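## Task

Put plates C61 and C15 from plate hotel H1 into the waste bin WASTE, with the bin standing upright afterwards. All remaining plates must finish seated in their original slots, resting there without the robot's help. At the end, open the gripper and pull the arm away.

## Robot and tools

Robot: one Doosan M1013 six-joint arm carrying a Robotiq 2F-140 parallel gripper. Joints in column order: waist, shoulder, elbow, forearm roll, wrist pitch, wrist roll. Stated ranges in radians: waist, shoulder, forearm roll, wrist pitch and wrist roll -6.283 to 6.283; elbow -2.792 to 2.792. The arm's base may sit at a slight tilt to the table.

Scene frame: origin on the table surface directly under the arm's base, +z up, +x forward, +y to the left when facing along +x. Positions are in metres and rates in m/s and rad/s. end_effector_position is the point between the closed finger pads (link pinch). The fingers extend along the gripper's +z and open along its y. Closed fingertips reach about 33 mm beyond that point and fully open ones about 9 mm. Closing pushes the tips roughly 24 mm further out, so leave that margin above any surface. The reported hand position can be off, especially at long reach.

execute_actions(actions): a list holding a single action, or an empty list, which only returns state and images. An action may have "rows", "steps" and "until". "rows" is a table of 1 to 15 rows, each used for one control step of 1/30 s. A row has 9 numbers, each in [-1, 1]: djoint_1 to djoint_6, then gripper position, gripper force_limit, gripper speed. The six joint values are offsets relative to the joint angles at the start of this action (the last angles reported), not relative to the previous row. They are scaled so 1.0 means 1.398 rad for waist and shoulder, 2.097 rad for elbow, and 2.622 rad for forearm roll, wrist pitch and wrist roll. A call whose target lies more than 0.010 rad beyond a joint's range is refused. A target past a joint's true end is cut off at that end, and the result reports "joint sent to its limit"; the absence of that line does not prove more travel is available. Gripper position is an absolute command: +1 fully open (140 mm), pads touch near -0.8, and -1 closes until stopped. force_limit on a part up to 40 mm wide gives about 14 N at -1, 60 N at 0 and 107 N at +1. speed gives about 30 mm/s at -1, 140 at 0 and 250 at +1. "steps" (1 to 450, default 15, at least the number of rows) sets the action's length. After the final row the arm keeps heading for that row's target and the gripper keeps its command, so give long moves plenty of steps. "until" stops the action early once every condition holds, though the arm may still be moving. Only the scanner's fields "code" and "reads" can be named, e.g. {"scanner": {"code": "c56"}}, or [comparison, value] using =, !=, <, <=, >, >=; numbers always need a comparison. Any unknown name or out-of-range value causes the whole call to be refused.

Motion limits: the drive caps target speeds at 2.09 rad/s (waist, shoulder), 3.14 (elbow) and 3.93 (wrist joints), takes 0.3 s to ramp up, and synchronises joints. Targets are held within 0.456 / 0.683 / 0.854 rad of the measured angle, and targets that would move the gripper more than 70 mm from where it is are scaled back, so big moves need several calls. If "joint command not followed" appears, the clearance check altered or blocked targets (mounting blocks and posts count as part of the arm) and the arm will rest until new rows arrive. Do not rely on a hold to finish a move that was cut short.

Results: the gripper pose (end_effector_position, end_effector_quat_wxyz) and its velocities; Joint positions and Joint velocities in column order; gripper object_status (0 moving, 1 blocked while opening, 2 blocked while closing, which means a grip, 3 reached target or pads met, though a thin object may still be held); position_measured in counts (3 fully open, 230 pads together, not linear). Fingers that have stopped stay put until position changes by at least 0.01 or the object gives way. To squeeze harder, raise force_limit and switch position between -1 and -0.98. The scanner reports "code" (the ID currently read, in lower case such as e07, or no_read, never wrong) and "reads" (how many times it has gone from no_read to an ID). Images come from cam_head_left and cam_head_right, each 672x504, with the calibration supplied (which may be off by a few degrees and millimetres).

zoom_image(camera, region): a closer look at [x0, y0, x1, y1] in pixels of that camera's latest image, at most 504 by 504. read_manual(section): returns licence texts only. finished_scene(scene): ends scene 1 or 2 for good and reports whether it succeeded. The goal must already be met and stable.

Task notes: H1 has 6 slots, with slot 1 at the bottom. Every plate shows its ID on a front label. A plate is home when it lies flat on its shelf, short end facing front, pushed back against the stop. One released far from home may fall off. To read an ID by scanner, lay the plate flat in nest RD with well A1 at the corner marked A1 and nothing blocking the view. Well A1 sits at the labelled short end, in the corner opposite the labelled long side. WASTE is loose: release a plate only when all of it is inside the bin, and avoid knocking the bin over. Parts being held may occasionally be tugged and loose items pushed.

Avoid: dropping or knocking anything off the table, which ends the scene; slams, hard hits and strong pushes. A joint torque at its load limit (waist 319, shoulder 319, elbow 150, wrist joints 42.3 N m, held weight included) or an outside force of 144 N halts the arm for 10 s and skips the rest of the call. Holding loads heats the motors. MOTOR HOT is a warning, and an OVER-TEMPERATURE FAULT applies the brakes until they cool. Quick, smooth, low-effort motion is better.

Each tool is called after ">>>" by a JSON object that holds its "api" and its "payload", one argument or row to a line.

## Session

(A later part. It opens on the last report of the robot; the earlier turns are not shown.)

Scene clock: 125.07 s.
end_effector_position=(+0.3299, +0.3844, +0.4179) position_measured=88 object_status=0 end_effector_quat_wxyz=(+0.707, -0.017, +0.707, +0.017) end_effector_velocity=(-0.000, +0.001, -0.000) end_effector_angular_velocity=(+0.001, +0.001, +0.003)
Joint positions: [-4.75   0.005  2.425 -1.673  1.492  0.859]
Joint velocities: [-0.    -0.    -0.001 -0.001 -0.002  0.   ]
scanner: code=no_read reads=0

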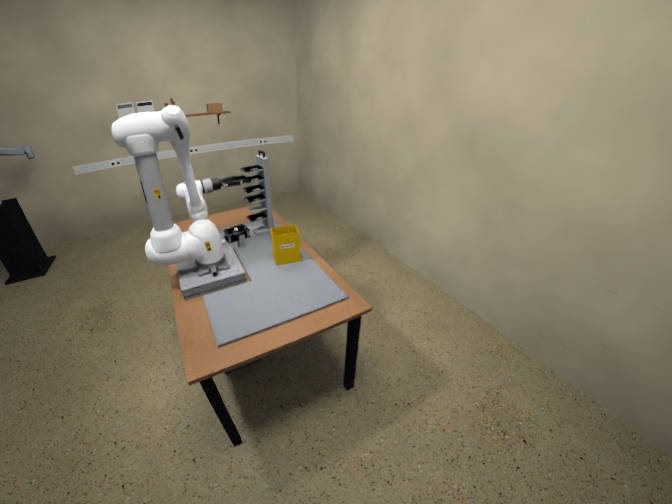

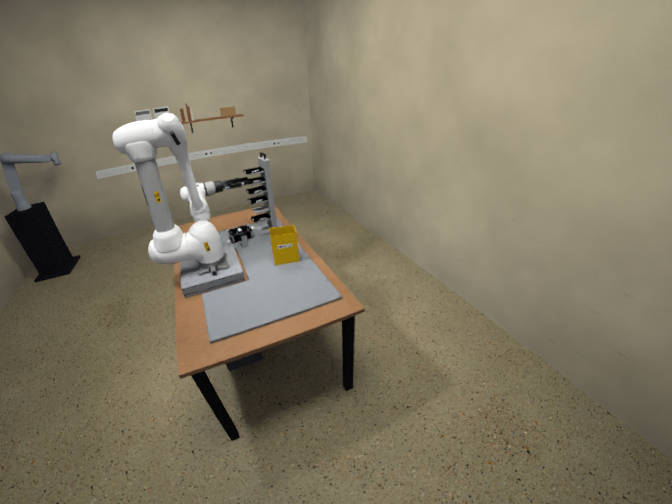

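>>> {"api": "execute_actions", "payload": {
  "actions": [
    {"rows":[[0.0094,-0.0195,-0.0063,0.0048,0.0021,-0.0156,-1,0.6,-0.5],[0.0094,-0.0195,-0.0063,0.0048,0.0021,-0.0156,-1,0.6,-0.5],[0.0094,-0.0195,-0.0063,0.0048,0.0021,-0.0156,-1,0.6,-0.5],[0.0094,-0.0195,-0.0063,0.0048,0.0021,-0.0156,-1,0.6,-0.5],[0.0094,-0.0195,-0.0063,0.0048,0.0021,-0.0156,-1,0.6,-0.5],[0.1159,-0.0161,-0.0085,0.0463,0.0409,-0.0167,-1,0.6,-0.5],[0.1159,-0.0161,-0.0085,0.0463,0.0409,-0.0167,-1,0.6,-0.5],[0.1159,-0.0161,-0.0085,0.0463,0.0409,-0.0167,-1,0.6,-0.5],[0.1159,-0.0161,-0.0085,0.0463,0.0409,-0.0167,-1,0.6,-0.5],[0.1159,-0.0161,-0.0085,0.0463,0.0409,-0.0167,-1,0.6,-0.5],[0.283,0.0089,-0.0252,0.1122,0.1013,-0.0102,-1,0.6,-0.5]],"steps":14}
  ]
}}

Scene clock: 132.07 s.
end_effector_position=(+0.2473, +0.3804, +0.4337) position_measured=110 object_status=2 end_effector_quat_wxyz=(+0.707, -0.016, +0.707, +0.017) end_effector_velocity=(-0.441, -0.019, +0.002) end_effector_angular_velocity=(+0.006, +0.011, +0.007)
Joint positions: [-4.527 -0.011  2.401 -1.506  1.642  0.818]
Joint velocities: [ 1.172  0.129 -0.134  0.862  0.787  0.054]
scanner: code=no_read reads=0

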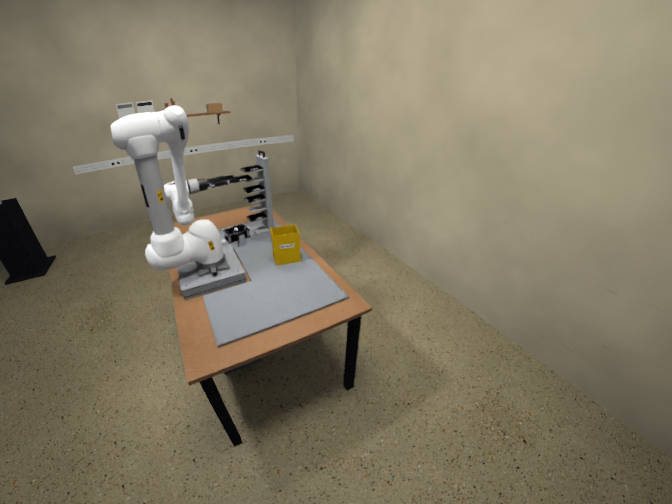

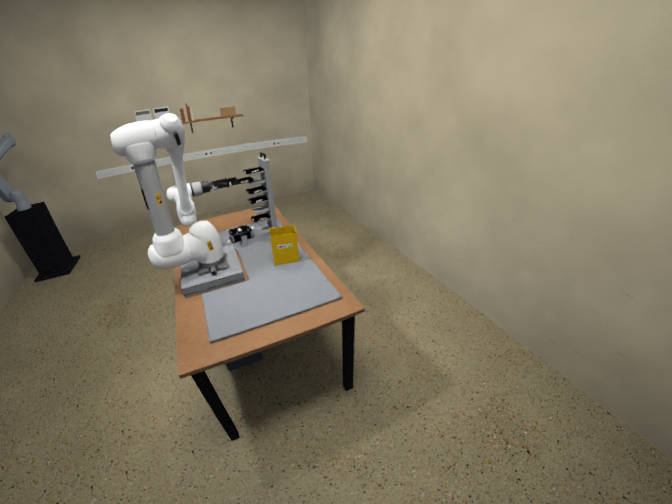

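>>> {"api": "execute_actions", "payload": {
  "actions": []
}}

Scene clock: 134.13 s.
end_effector_position=(+0.1922, +0.3790, +0.4340) position_measured=110 object_status=2 end_effector_quat_wxyz=(+0.707, -0.016, +0.707, +0.017) end_effector_velocity=(+0.000, -0.001, -0.000) end_effector_angular_velocity=(-0.002, -0.001, +0.000)
Joint positions: [-4.385  0.013  2.377 -1.402  1.737  0.83 ]
Joint velocities: [-0.     0.     0.002 -0.     0.    -0.   ]
scanner: code=no_read reads=0

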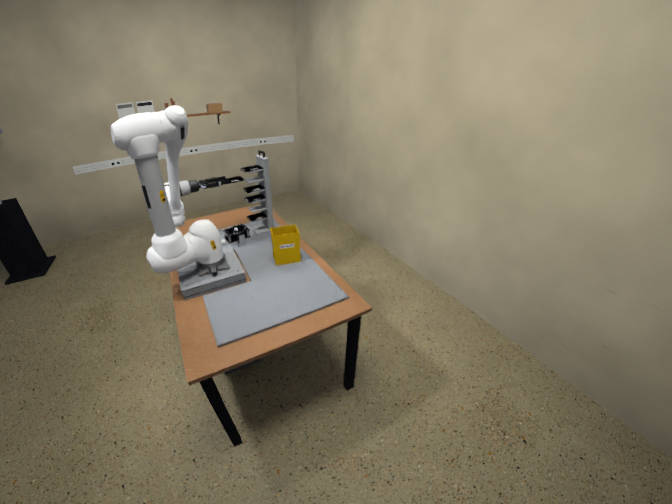

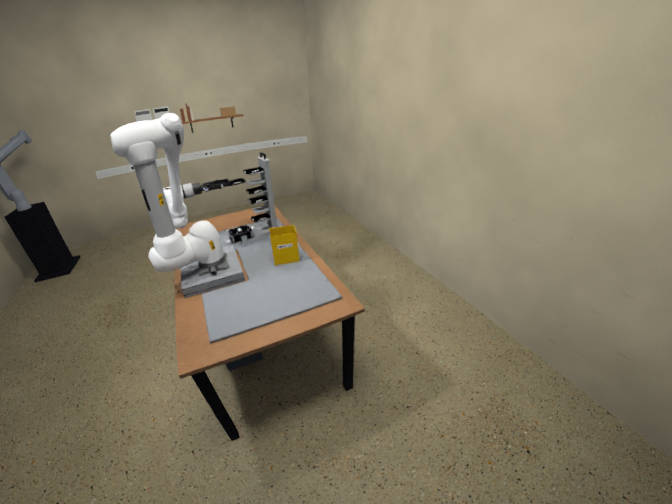

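>>> {"api": "execute_actions", "payload": {
  "actions": [
    {"rows":[[1.0,-0.2597,-0.3705,0.5347,0.291,0.2822,-1,0.6,-0.5]],"steps":28}
  ]
}}

Scene clock: 137.23 s.
end_effector_position=(-0.1194, +0.1225, +0.6313) position_measured=110 object_status=2 end_effector_quat_wxyz=(+0.353, +0.272, +0.895, +0.015) end_effector_velocity=(-0.179, -0.373, +0.186) end_effector_angular_velocity=(-0.365, +0.598, +0.815)
Joint positions: [-3.679 -0.284  1.743 -0.309  2.363  1.437]
Joint velocities: [ 1.107 -0.185 -0.403  0.868  0.386  0.373]
scanner: code=no_read reads=0

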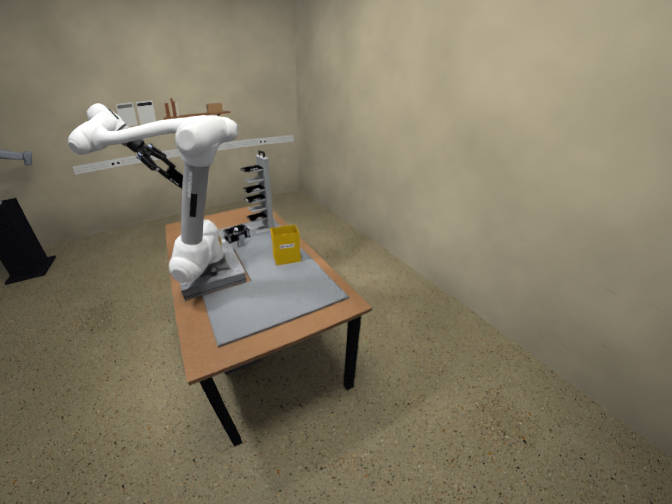

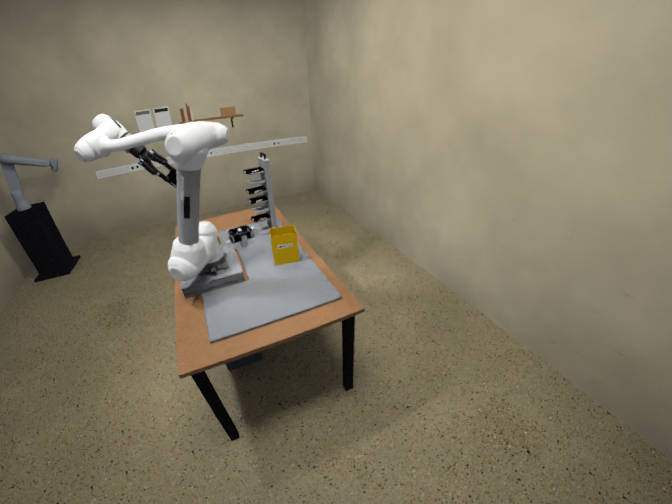

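>>> {"api": "execute_actions", "payload": {
  "actions": [
    {"rows":[[1.0,-0.0472,-0.0682,0.1178,0.0523,0.0507,-1,0.6,-0.5]],"steps":16}
  ]
}}

Scene clock: 139.30 s.
end_effector_position=(-0.1180, -0.0615, +0.6985) position_measured=110 object_status=2 end_effector_quat_wxyz=(+0.296, -0.111, +0.947, +0.048) end_effector_velocity=(+0.159, -0.274, +0.047) end_effector_angular_velocity=(-0.127, +0.005, +1.979)
Joint positions: [-2.859 -0.344  1.613 -0.03   2.487  1.557]
Joint velocities: [ 1.99  -0.04  -0.086  0.188  0.082  0.08 ]
scanner: code=no_read reads=0

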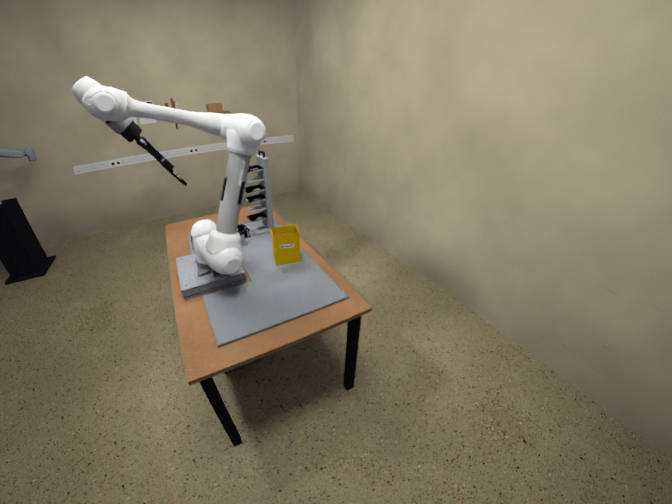

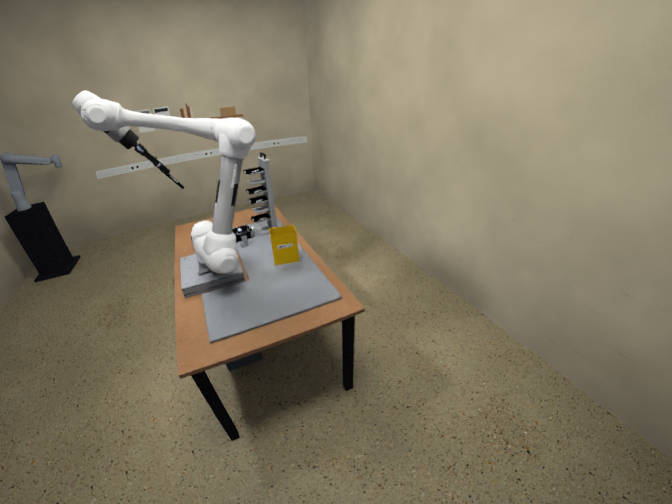

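>>> {"api": "zoom_image", "payload": {
  "camera": "cam_head_left",
  "region": [160, 160, 195, 190]
}}

Region (160, 160, 195, 190) of cam_head_left's 672x504 image, scaled by 14.400, with more detail than that image has; it fills the top 432 rows of this view, and the rest is white.

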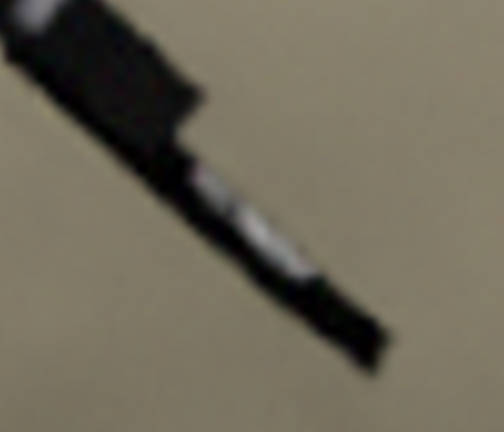

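>>> {"api": "execute_actions", "payload": {
  "actions": [
    {"rows":[[0.9535,0,0,0.0114,0,0,-1,0.6,-0.5],[0.9535,0,0,0.0114,0,0,-1,0.6,-0.5],[0.9535,0,0,0.0114,0,0,-1,0.6,-0.5],[0.9535,0,0,0.0114,0,0,-1,0.6,-0.5],[0.9535,0,0,0.0114,0,0,-1,0.6,-0.5],[0.9535,0,0,0.0114,0,0,-1,0.6,-0.5],[0.9535,0,0,0.0114,0,0,-1,0.6,-0.5],[0.9535,0,0,0.0114,0,0,-1,0.6,-0.5],[0.9535,0,0,0.0114,0,0,-1,0.6,-0.5],[0.9535,0,0,0.0114,0,0,-1,0.6,-0.5],[0.9535,0.6037,-0.3877,0.0114,-0.6289,0.7254,-1,0.6,-0.5]],"steps":50}
  ]
}}

Scene clock: 147.70 s.
end_effector_position=(-0.0125, -0.9177, +0.7215) position_measured=110 object_status=2 end_effector_quat_wxyz=(-0.050, -0.086, +0.944, -0.314) end_effector_velocity=(+0.103, -0.553, +0.013) end_effector_angular_velocity=(-0.930, -0.776, -0.942)
Joint positions: [-1.584  0.301  0.947  0.     1.244  2.906]
Joint velocities: [ 0.146  0.499 -0.367  0.    -1.01   1.371]
scanner: code=no_read reads=0

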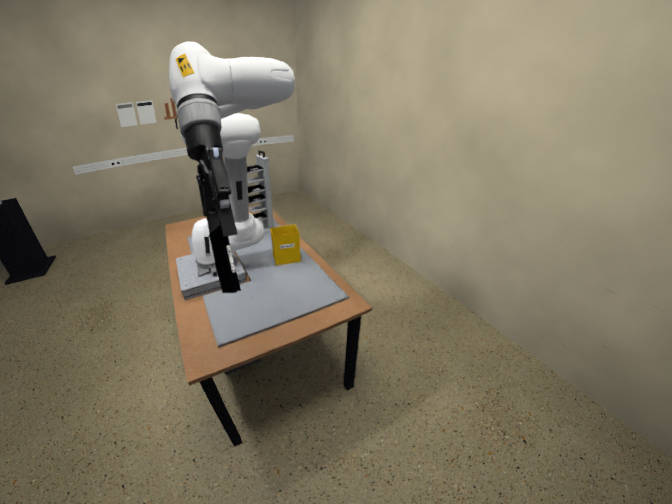

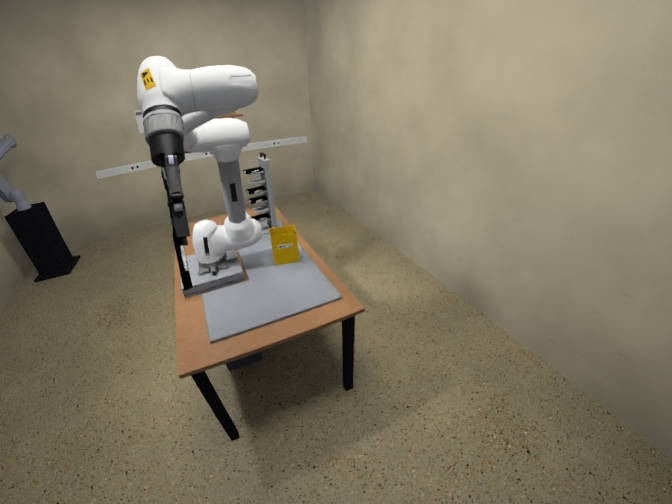

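>>> {"api": "zoom_image", "payload": {
  "camera": "cam_head_left",
  "region": [210, 230, 260, 300]
}}

>>> {"api": "zoom_image", "payload": {
  "camera": "cam_head_right",
  "region": [165, 235, 205, 295]
}}

Region (210, 230, 260, 300) of cam_head_left's 672x504 image, scaled by 7.200, with more detail than that image has; it fills the left 360 columns of this view, and the rest is white.

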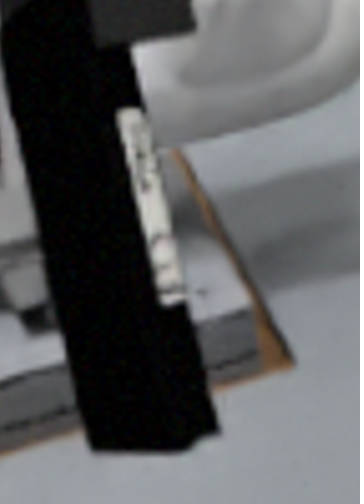

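Region (165, 235, 205, 295) of cam_head_right's 672x504 image, scaled by 8.400, with more detail than that image has.

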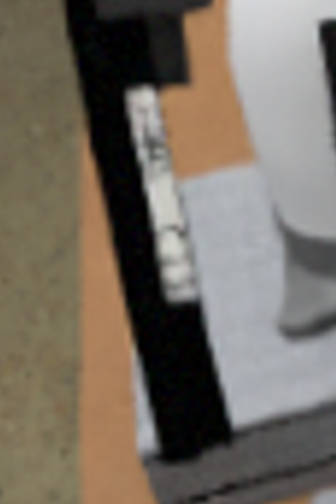

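Nearly legible; check after the coast.

>>> {"api": "execute_actions", "payload": {
  "actions": []
}}

Scene clock: 149.23 s.
end_effector_position=(-0.0022, -0.9682, +0.7230) position_measured=110 object_status=2 end_effector_quat_wxyz=(-0.030, -0.031, +0.934, -0.355) end_effector_velocity=(-0.000, +0.000, -0.000) end_effector_angular_velocity=(+0.001, +0.001, +0.000)
Joint positions: [-1.571  0.347  0.913  0.     1.15   3.034]
Joint velocities: [ 0.     0.    -0.    -0.001  0.001 -0.001]
scanner: code=no_read reads=0

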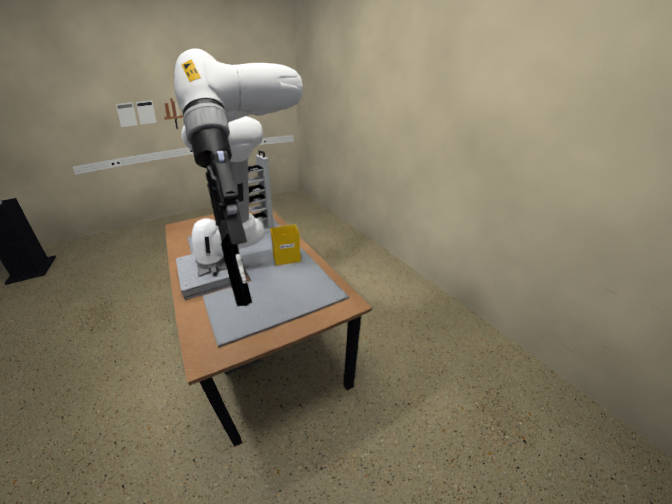

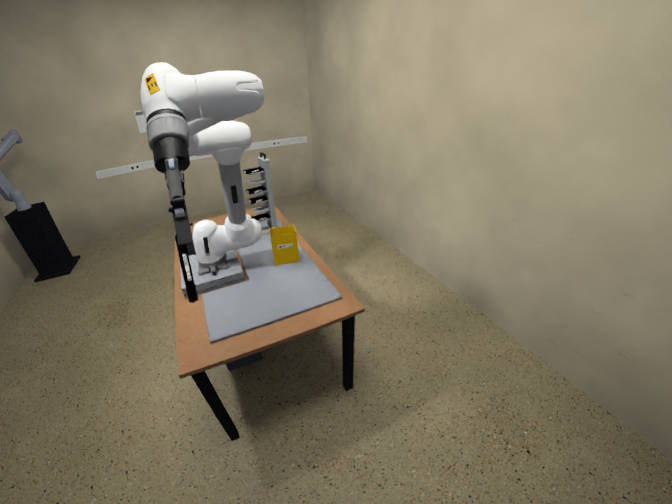

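>>> {"api": "zoom_image", "payload": {
  "camera": "cam_head_left",
  "region": [225, 248, 260, 290]
}}

>>> {"api": "zoom_image", "payload": {
  "camera": "cam_head_right",
  "region": [172, 248, 207, 290]
}}

Region (225, 248, 260, 290) of cam_head_left's 672x504 image, scaled by 12.000, with more detail than that image has.

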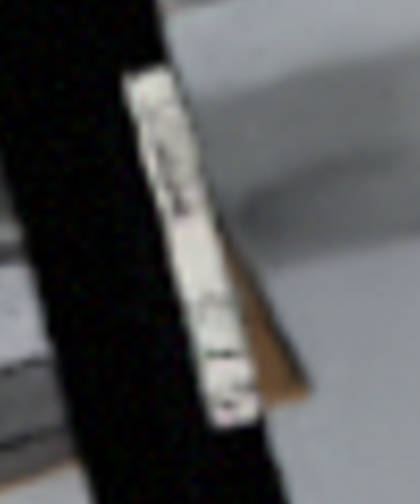

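Region (172, 248, 207, 290) of cam_head_right's 672x504 image, scaled by 12.000, with more detail than that image has.

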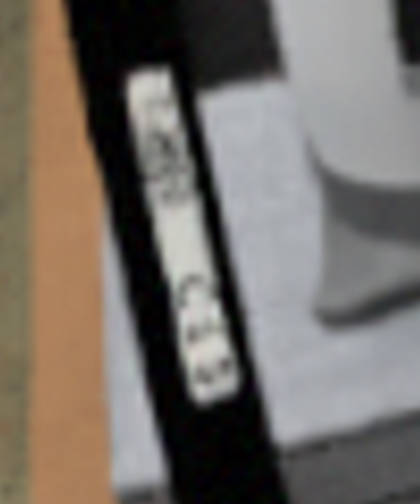

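>>> {"api": "execute_actions", "payload": {
  "actions": [
    {"rows":[[0.0322,0.1094,-0.0539,0,-0.119,0.1621,-1,0.6,-0.5]],"steps":9}
  ]
}}

Scene clock: 151.60 s.
end_effector_position=(+0.0298, -1.0858, +0.7286) position_measured=110 object_status=2 end_effector_quat_wxyz=(+0.044, +0.099, +0.887, -0.449) end_effector_velocity=(+0.165, -0.492, +0.022) end_effector_angular_velocity=(-0.939, -1.157, -0.694)
Joint positions: [-1.537  0.464  0.827 -0.     0.911  3.359]
Joint velocities: [ 0.157  0.528 -0.386 -0.    -1.066  1.446]
scanner: code=no_read reads=0

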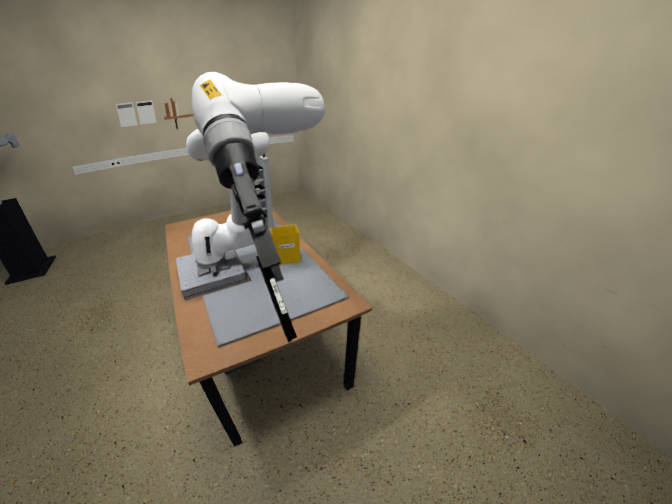

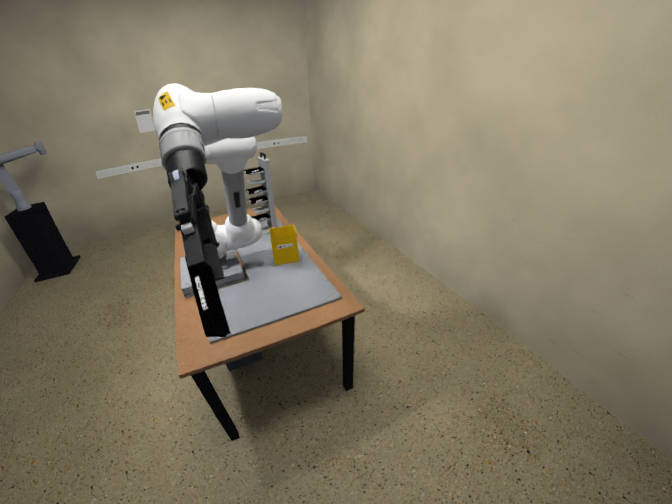

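>>> {"api": "zoom_image", "payload": {
  "camera": "cam_head_left",
  "region": [260, 275, 300, 320]
}}

>>> {"api": "execute_actions", "payload": {
  "actions": []
}}

>>> {"api": "zoom_image", "payload": {
  "camera": "cam_head_left",
  "region": [275, 280, 325, 335]
}}

Region (260, 275, 300, 320) of cam_head_left's 672x504 image, scaled by 11.200, with more detail than that image has.

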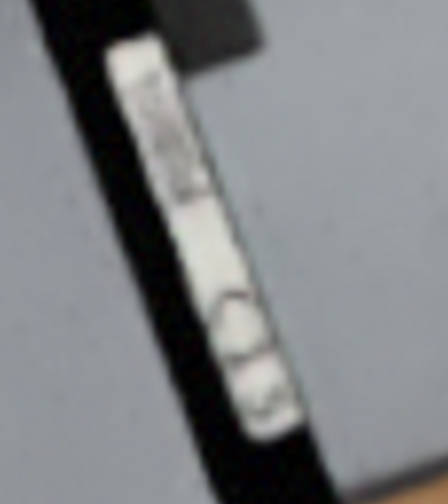

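Scene clock: 153.33 s.
end_effector_position=(+0.0417, -1.1186, +0.7307) position_measured=110 object_status=2 end_effector_quat_wxyz=(+0.073, +0.136, +0.867, -0.474) end_effector_velocity=(-0.000, -0.000, +0.001) end_effector_angular_velocity=(-0.001, -0.000, -0.000)
Joint positions: [-1.526  0.5    0.8    0.     0.838  3.459]
Joint velocities: [-0.     0.    -0.001  0.     0.     0.   ]
scanner: code=no_read reads=0

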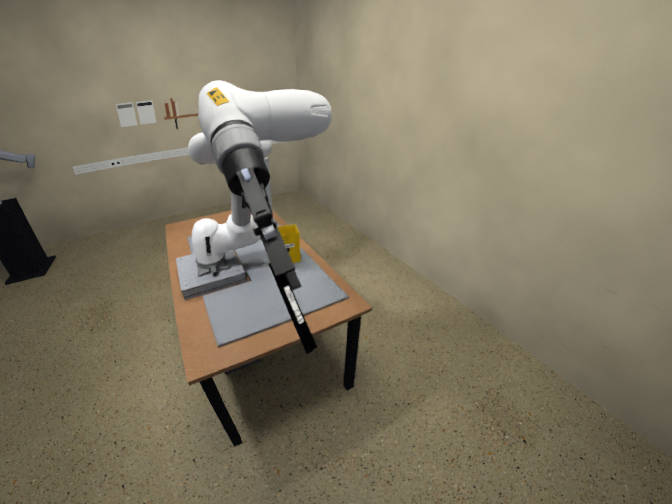

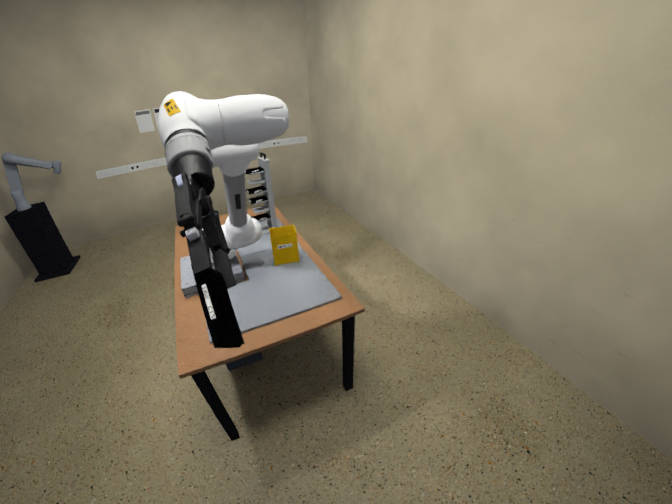

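Region (275, 280, 325, 335) of cam_head_left's 672x504 image, scaled by 9.164, with more detail than that image has; it fills the left 458 columns of this view, and the rest is white.

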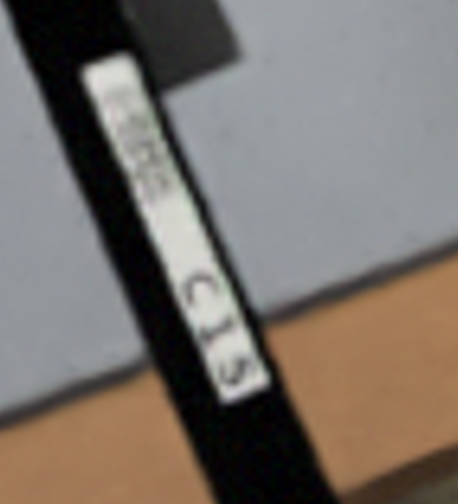

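>>> {"api": "zoom_image", "payload": {
  "camera": "cam_head_left",
  "region": [290, 305, 310, 327]
}}

>>> {"api": "zoom_image", "payload": {
  "camera": "cam_head_right",
  "region": [255, 215, 315, 275]
}}

Region (290, 305, 310, 327) of cam_head_left's 672x504 image, scaled by 22.909, with more detail than that image has; it fills the left 458 columns of this view, and the rest is white.

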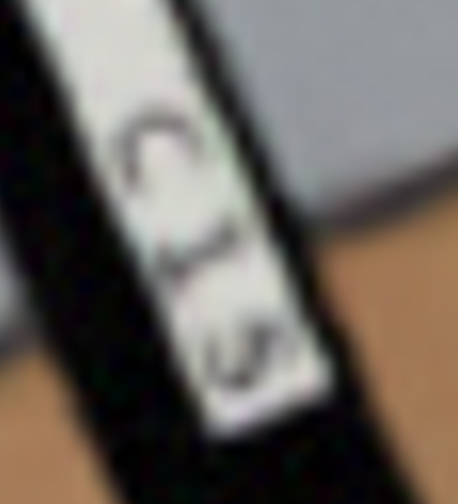

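Region (255, 215, 315, 275) of cam_head_right's 672x504 image, scaled by 8.400, with more detail than that image has.

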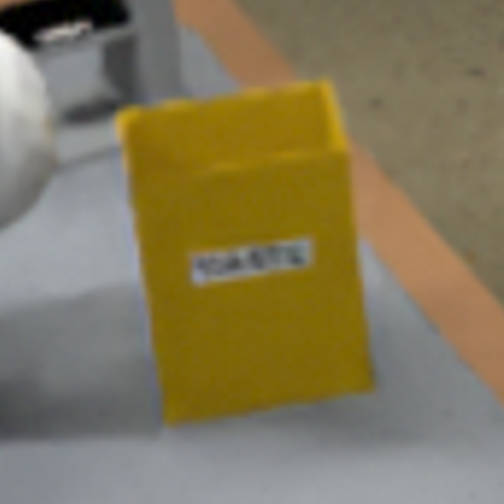

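>>> {"api": "execute_actions", "payload": {
  "actions": [
    {"rows":[[0.9093,-0.4628,0.5603,0,0.1814,-0.1576,-1,0.6,-0.5]],"steps":62}
  ]
}}

Scene clock: 166.83 s.
end_effector_position=(+0.4437, -0.1040, +0.3562) position_measured=110 object_status=2 end_effector_quat_wxyz=(-0.001, -0.629, +0.778, +0.002) end_effector_velocity=(-0.060, +0.171, -0.048) end_effector_angular_velocity=(+0.038, +0.119, +0.365)
Joint positions: [-0.262 -0.145  1.971  0.     1.312  3.047]
Joint velocities: [ 0.321 -0.073  0.151 -0.002  0.047 -0.043]
scanner: code=no_read reads=0

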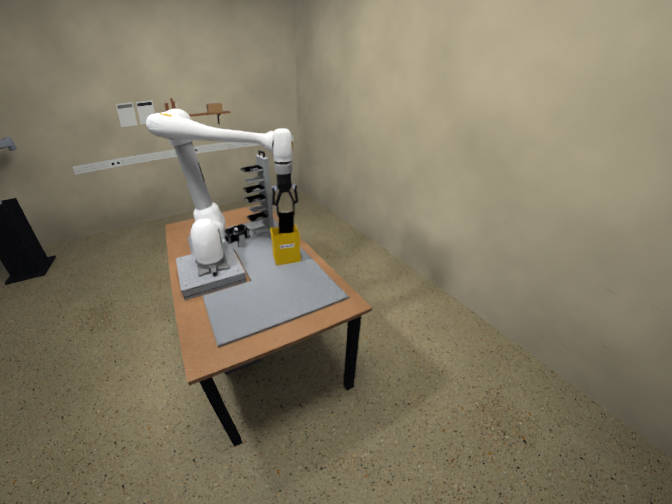

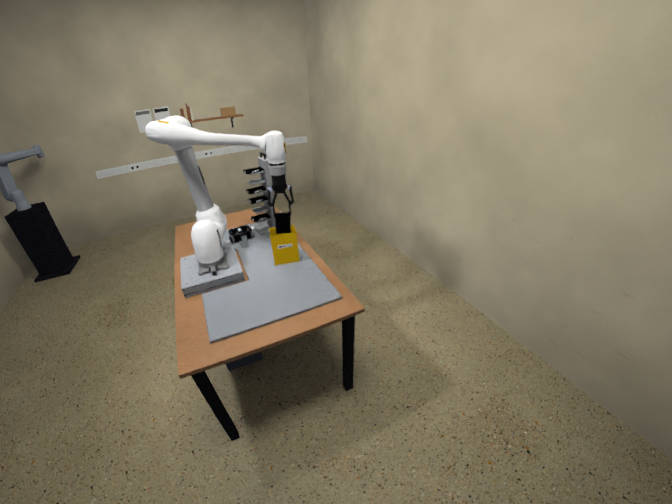

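>>> {"api": "execute_actions", "payload": {
  "actions": []
}}

>>> {"api": "zoom_image", "payload": {
  "camera": "cam_head_right",
  "region": [255, 195, 315, 255]
}}

>>> {"api": "zoom_image", "payload": {
  "camera": "cam_head_left",
  "region": [255, 195, 315, 255]
}}

Scene clock: 167.90 s.
end_effector_position=(+0.4422, -0.0998, +0.3550) position_measured=110 object_status=2 end_effector_quat_wxyz=(-0.001, -0.632, +0.775, +0.003) end_effector_velocity=(-0.000, +0.000, -0.000) end_effector_angular_velocity=(+0.000, -0.000, +0.001)
Joint positions: [-0.254 -0.147  1.975  0.     1.313  3.046]
Joint velocities: [ 0.    -0.     0.     0.    -0.    -0.001]
scanner: code=no_read reads=0

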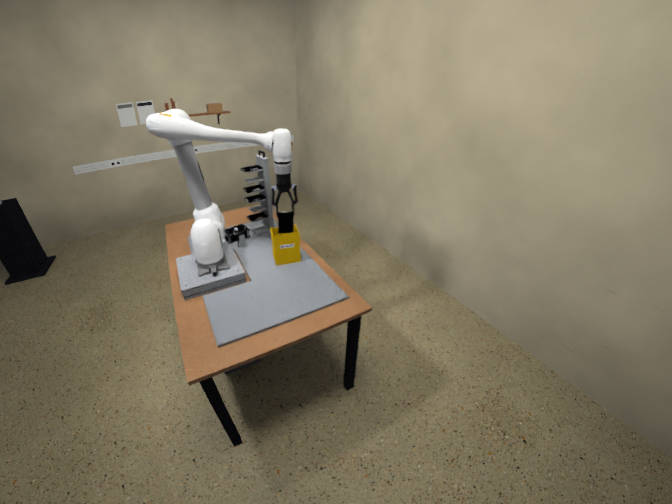

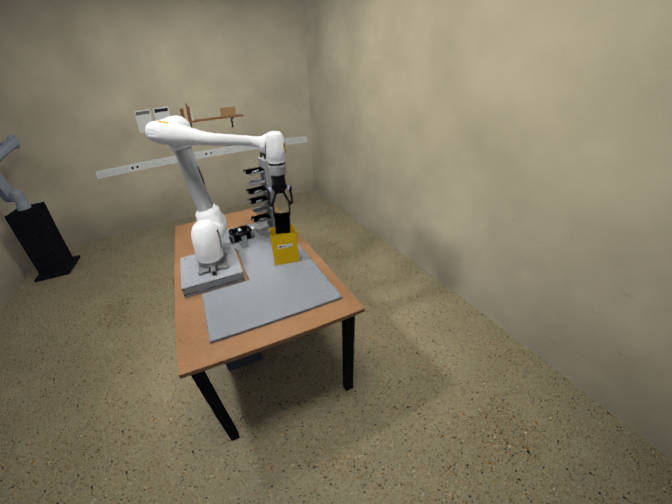

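Region (255, 195, 315, 255) of cam_head_right's 672x504 image, scaled by 8.400, with more detail than that image has.

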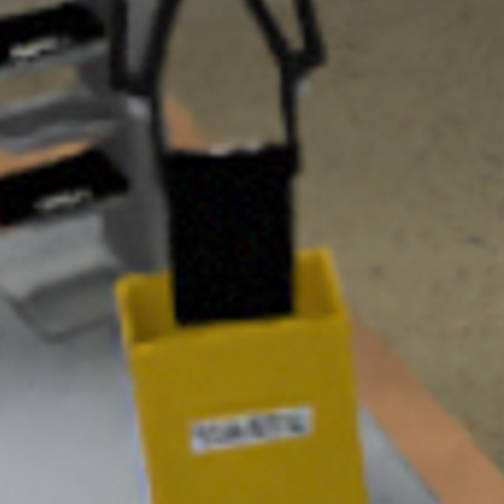

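Region (255, 195, 315, 255) of cam_head_left's 672x504 image, scaled by 8.400, with more detail than that image has.

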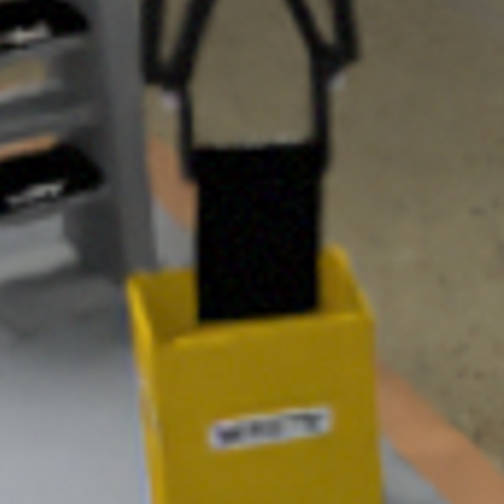

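>>> {"api": "execute_actions", "payload": {
  "actions": [
    {"rows":[[0.0625,-0.0396,0.0307,0,-0.0299,0.0336,-1,0.6,-0.5]],"steps":6}
  ]
}}

Scene clock: 180.90 s.
end_effector_position=(+0.4377, -0.0632, +0.3464) position_measured=110 object_status=2 end_effector_quat_wxyz=(+0.018, -0.632, +0.775, -0.021) end_effector_velocity=(-0.029, +0.173, -0.042) end_effector_angular_velocity=(-0.038, -0.277, +0.008)
Joint positions: [-0.177 -0.197  2.032  0.     1.244  3.124]
Joint velocities: [ 0.37  -0.23   0.269  0.001 -0.317  0.361]
scanner: code=no_read reads=0

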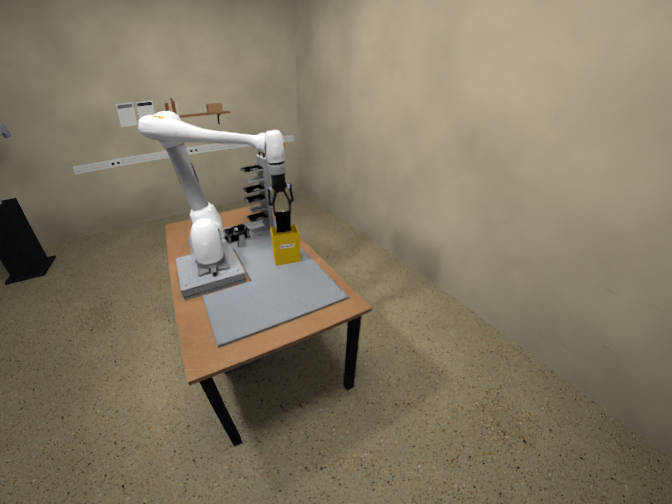

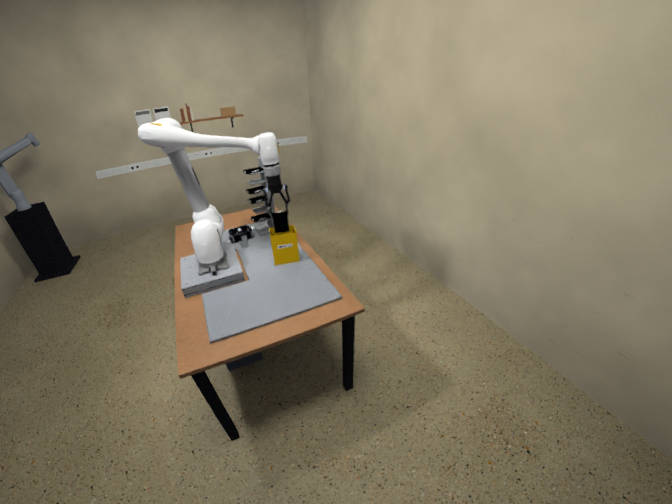

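>>> {"api": "execute_actions", "payload": {
  "actions": []
}}

>>> {"api": "zoom_image", "payload": {
  "camera": "cam_head_right",
  "region": [255, 195, 315, 255]
}}

>>> {"api": "zoom_image", "payload": {
  "camera": "cam_head_left",
  "region": [255, 195, 315, 255]
}}

Scene clock: 182.03 s.
end_effector_position=(+0.4373, -0.0584, +0.3452) position_measured=110 object_status=2 end_effector_quat_wxyz=(+0.020, -0.632, +0.775, -0.024) end_effector_velocity=(-0.000, +0.000, -0.000) end_effector_angular_velocity=(+0.000, +0.001, +0.001)
Joint positions: [-0.167 -0.203  2.04   0.     1.235  3.134]
Joint velocities: [-0.     0.     0.001  0.     0.001 -0.001]
scanner: code=no_read reads=0

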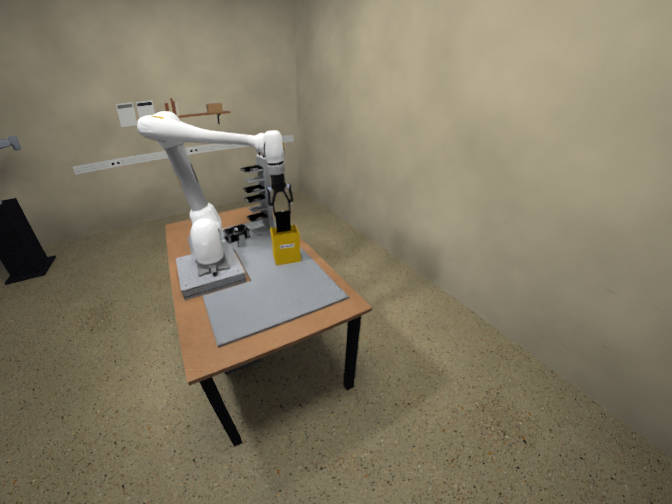

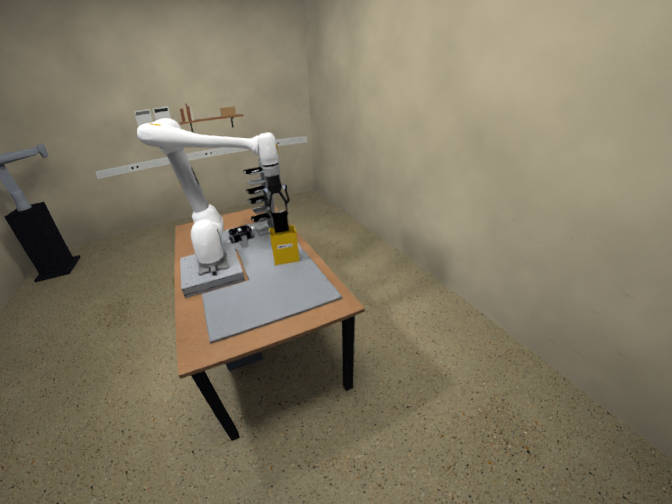

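Region (255, 195, 315, 255) of cam_head_right's 672x504 image, scaled by 8.400, with more detail than that image has.

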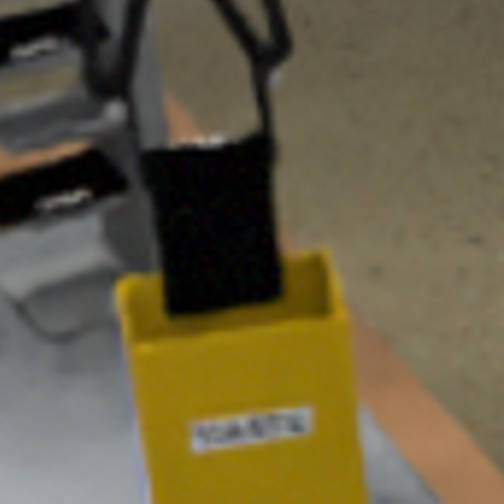

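Region (255, 195, 315, 255) of cam_head_left's 672x504 image, scaled by 8.400, with more detail than that image has.

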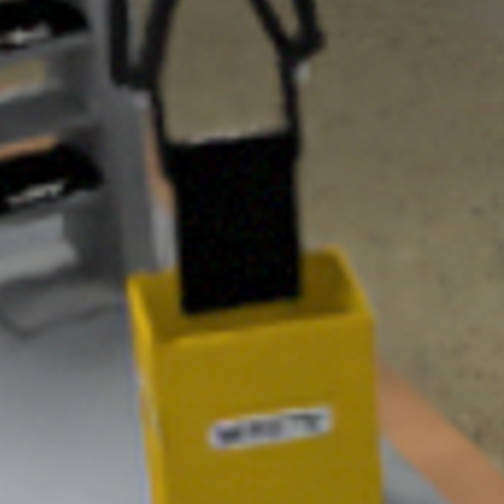

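>>> {"api": "execute_actions", "payload": {
  "actions": [
    {"rows":[[0,0.0087,0.0101,0,-0.0127,0,-1,0.6,-0.5],[0,0.0174,0.0202,0,-0.0255,0,-1,0.6,-0.5],[0,0.0261,0.0302,0,-0.0382,0,-1,0.6,-0.5],[0,0.0348,0.0403,0,-0.0509,0,-1,0.6,-0.5]],"steps":9}
  ]
}}

>>> {"api": "zoom_image", "payload": {
  "camera": "cam_head_right",
  "region": [255, 195, 315, 255]
}}

>>> {"api": "zoom_image", "payload": {
  "camera": "cam_head_left",
  "region": [255, 195, 315, 255]
}}

Scene clock: 187.77 s.
end_effector_position=(+0.4420, -0.0594, +0.2801) position_measured=110 object_status=2 end_effector_quat_wxyz=(+0.020, -0.632, +0.775, -0.024) end_effector_velocity=(+0.001, -0.000, -0.000) end_effector_angular_velocity=(-0.001, -0.004, -0.001)
Joint positions: [-0.167 -0.154  2.124 -0.     1.102  3.134]
Joint velocities: [-0.    -0.     0.001 -0.    -0.005  0.001]
scanner: code=no_read reads=0

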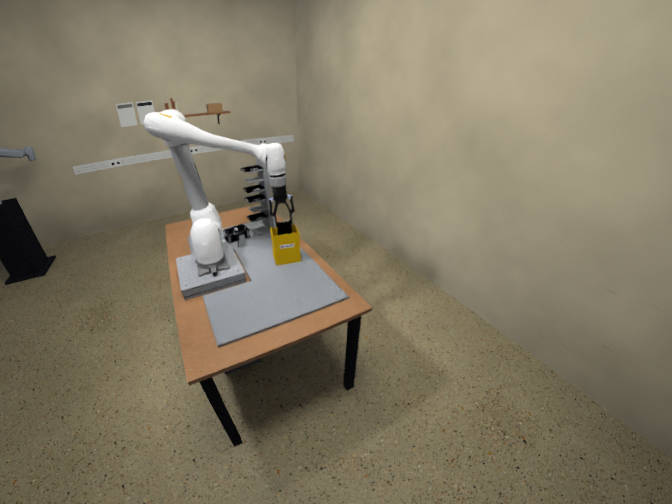

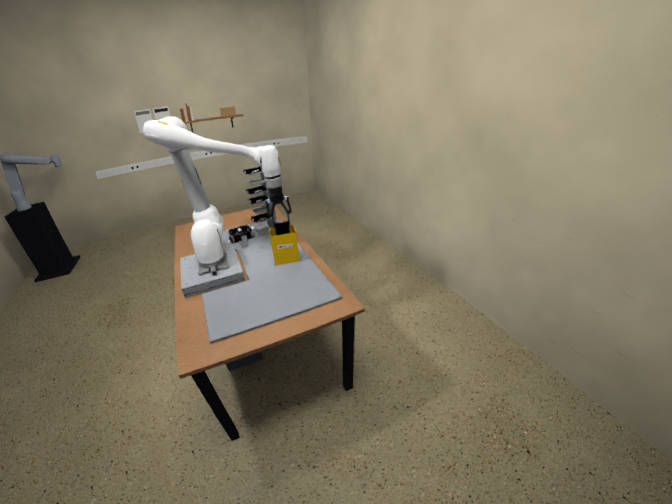

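Region (255, 195, 315, 255) of cam_head_right's 672x504 image, scaled by 8.400, with more detail than that image has.

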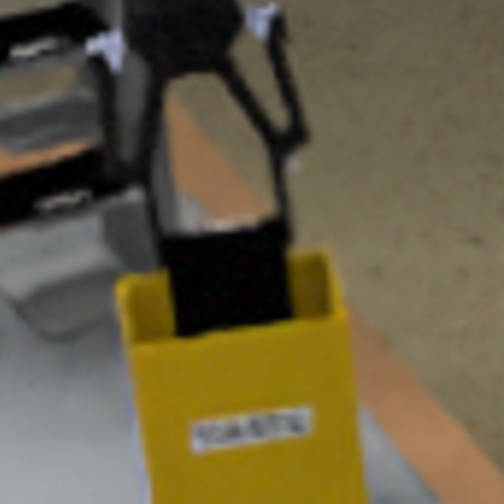

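Region (255, 195, 315, 255) of cam_head_left's 672x504 image, scaled by 8.400, with more detail than that image has.

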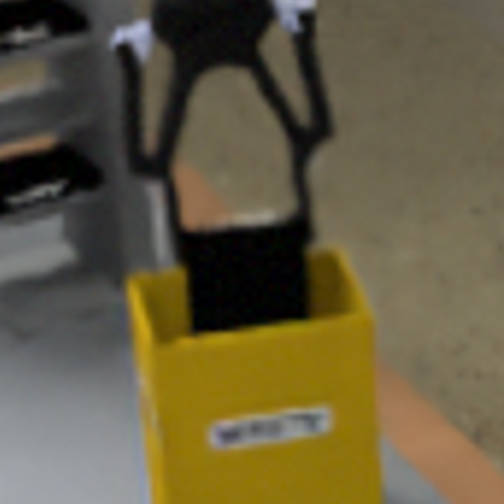

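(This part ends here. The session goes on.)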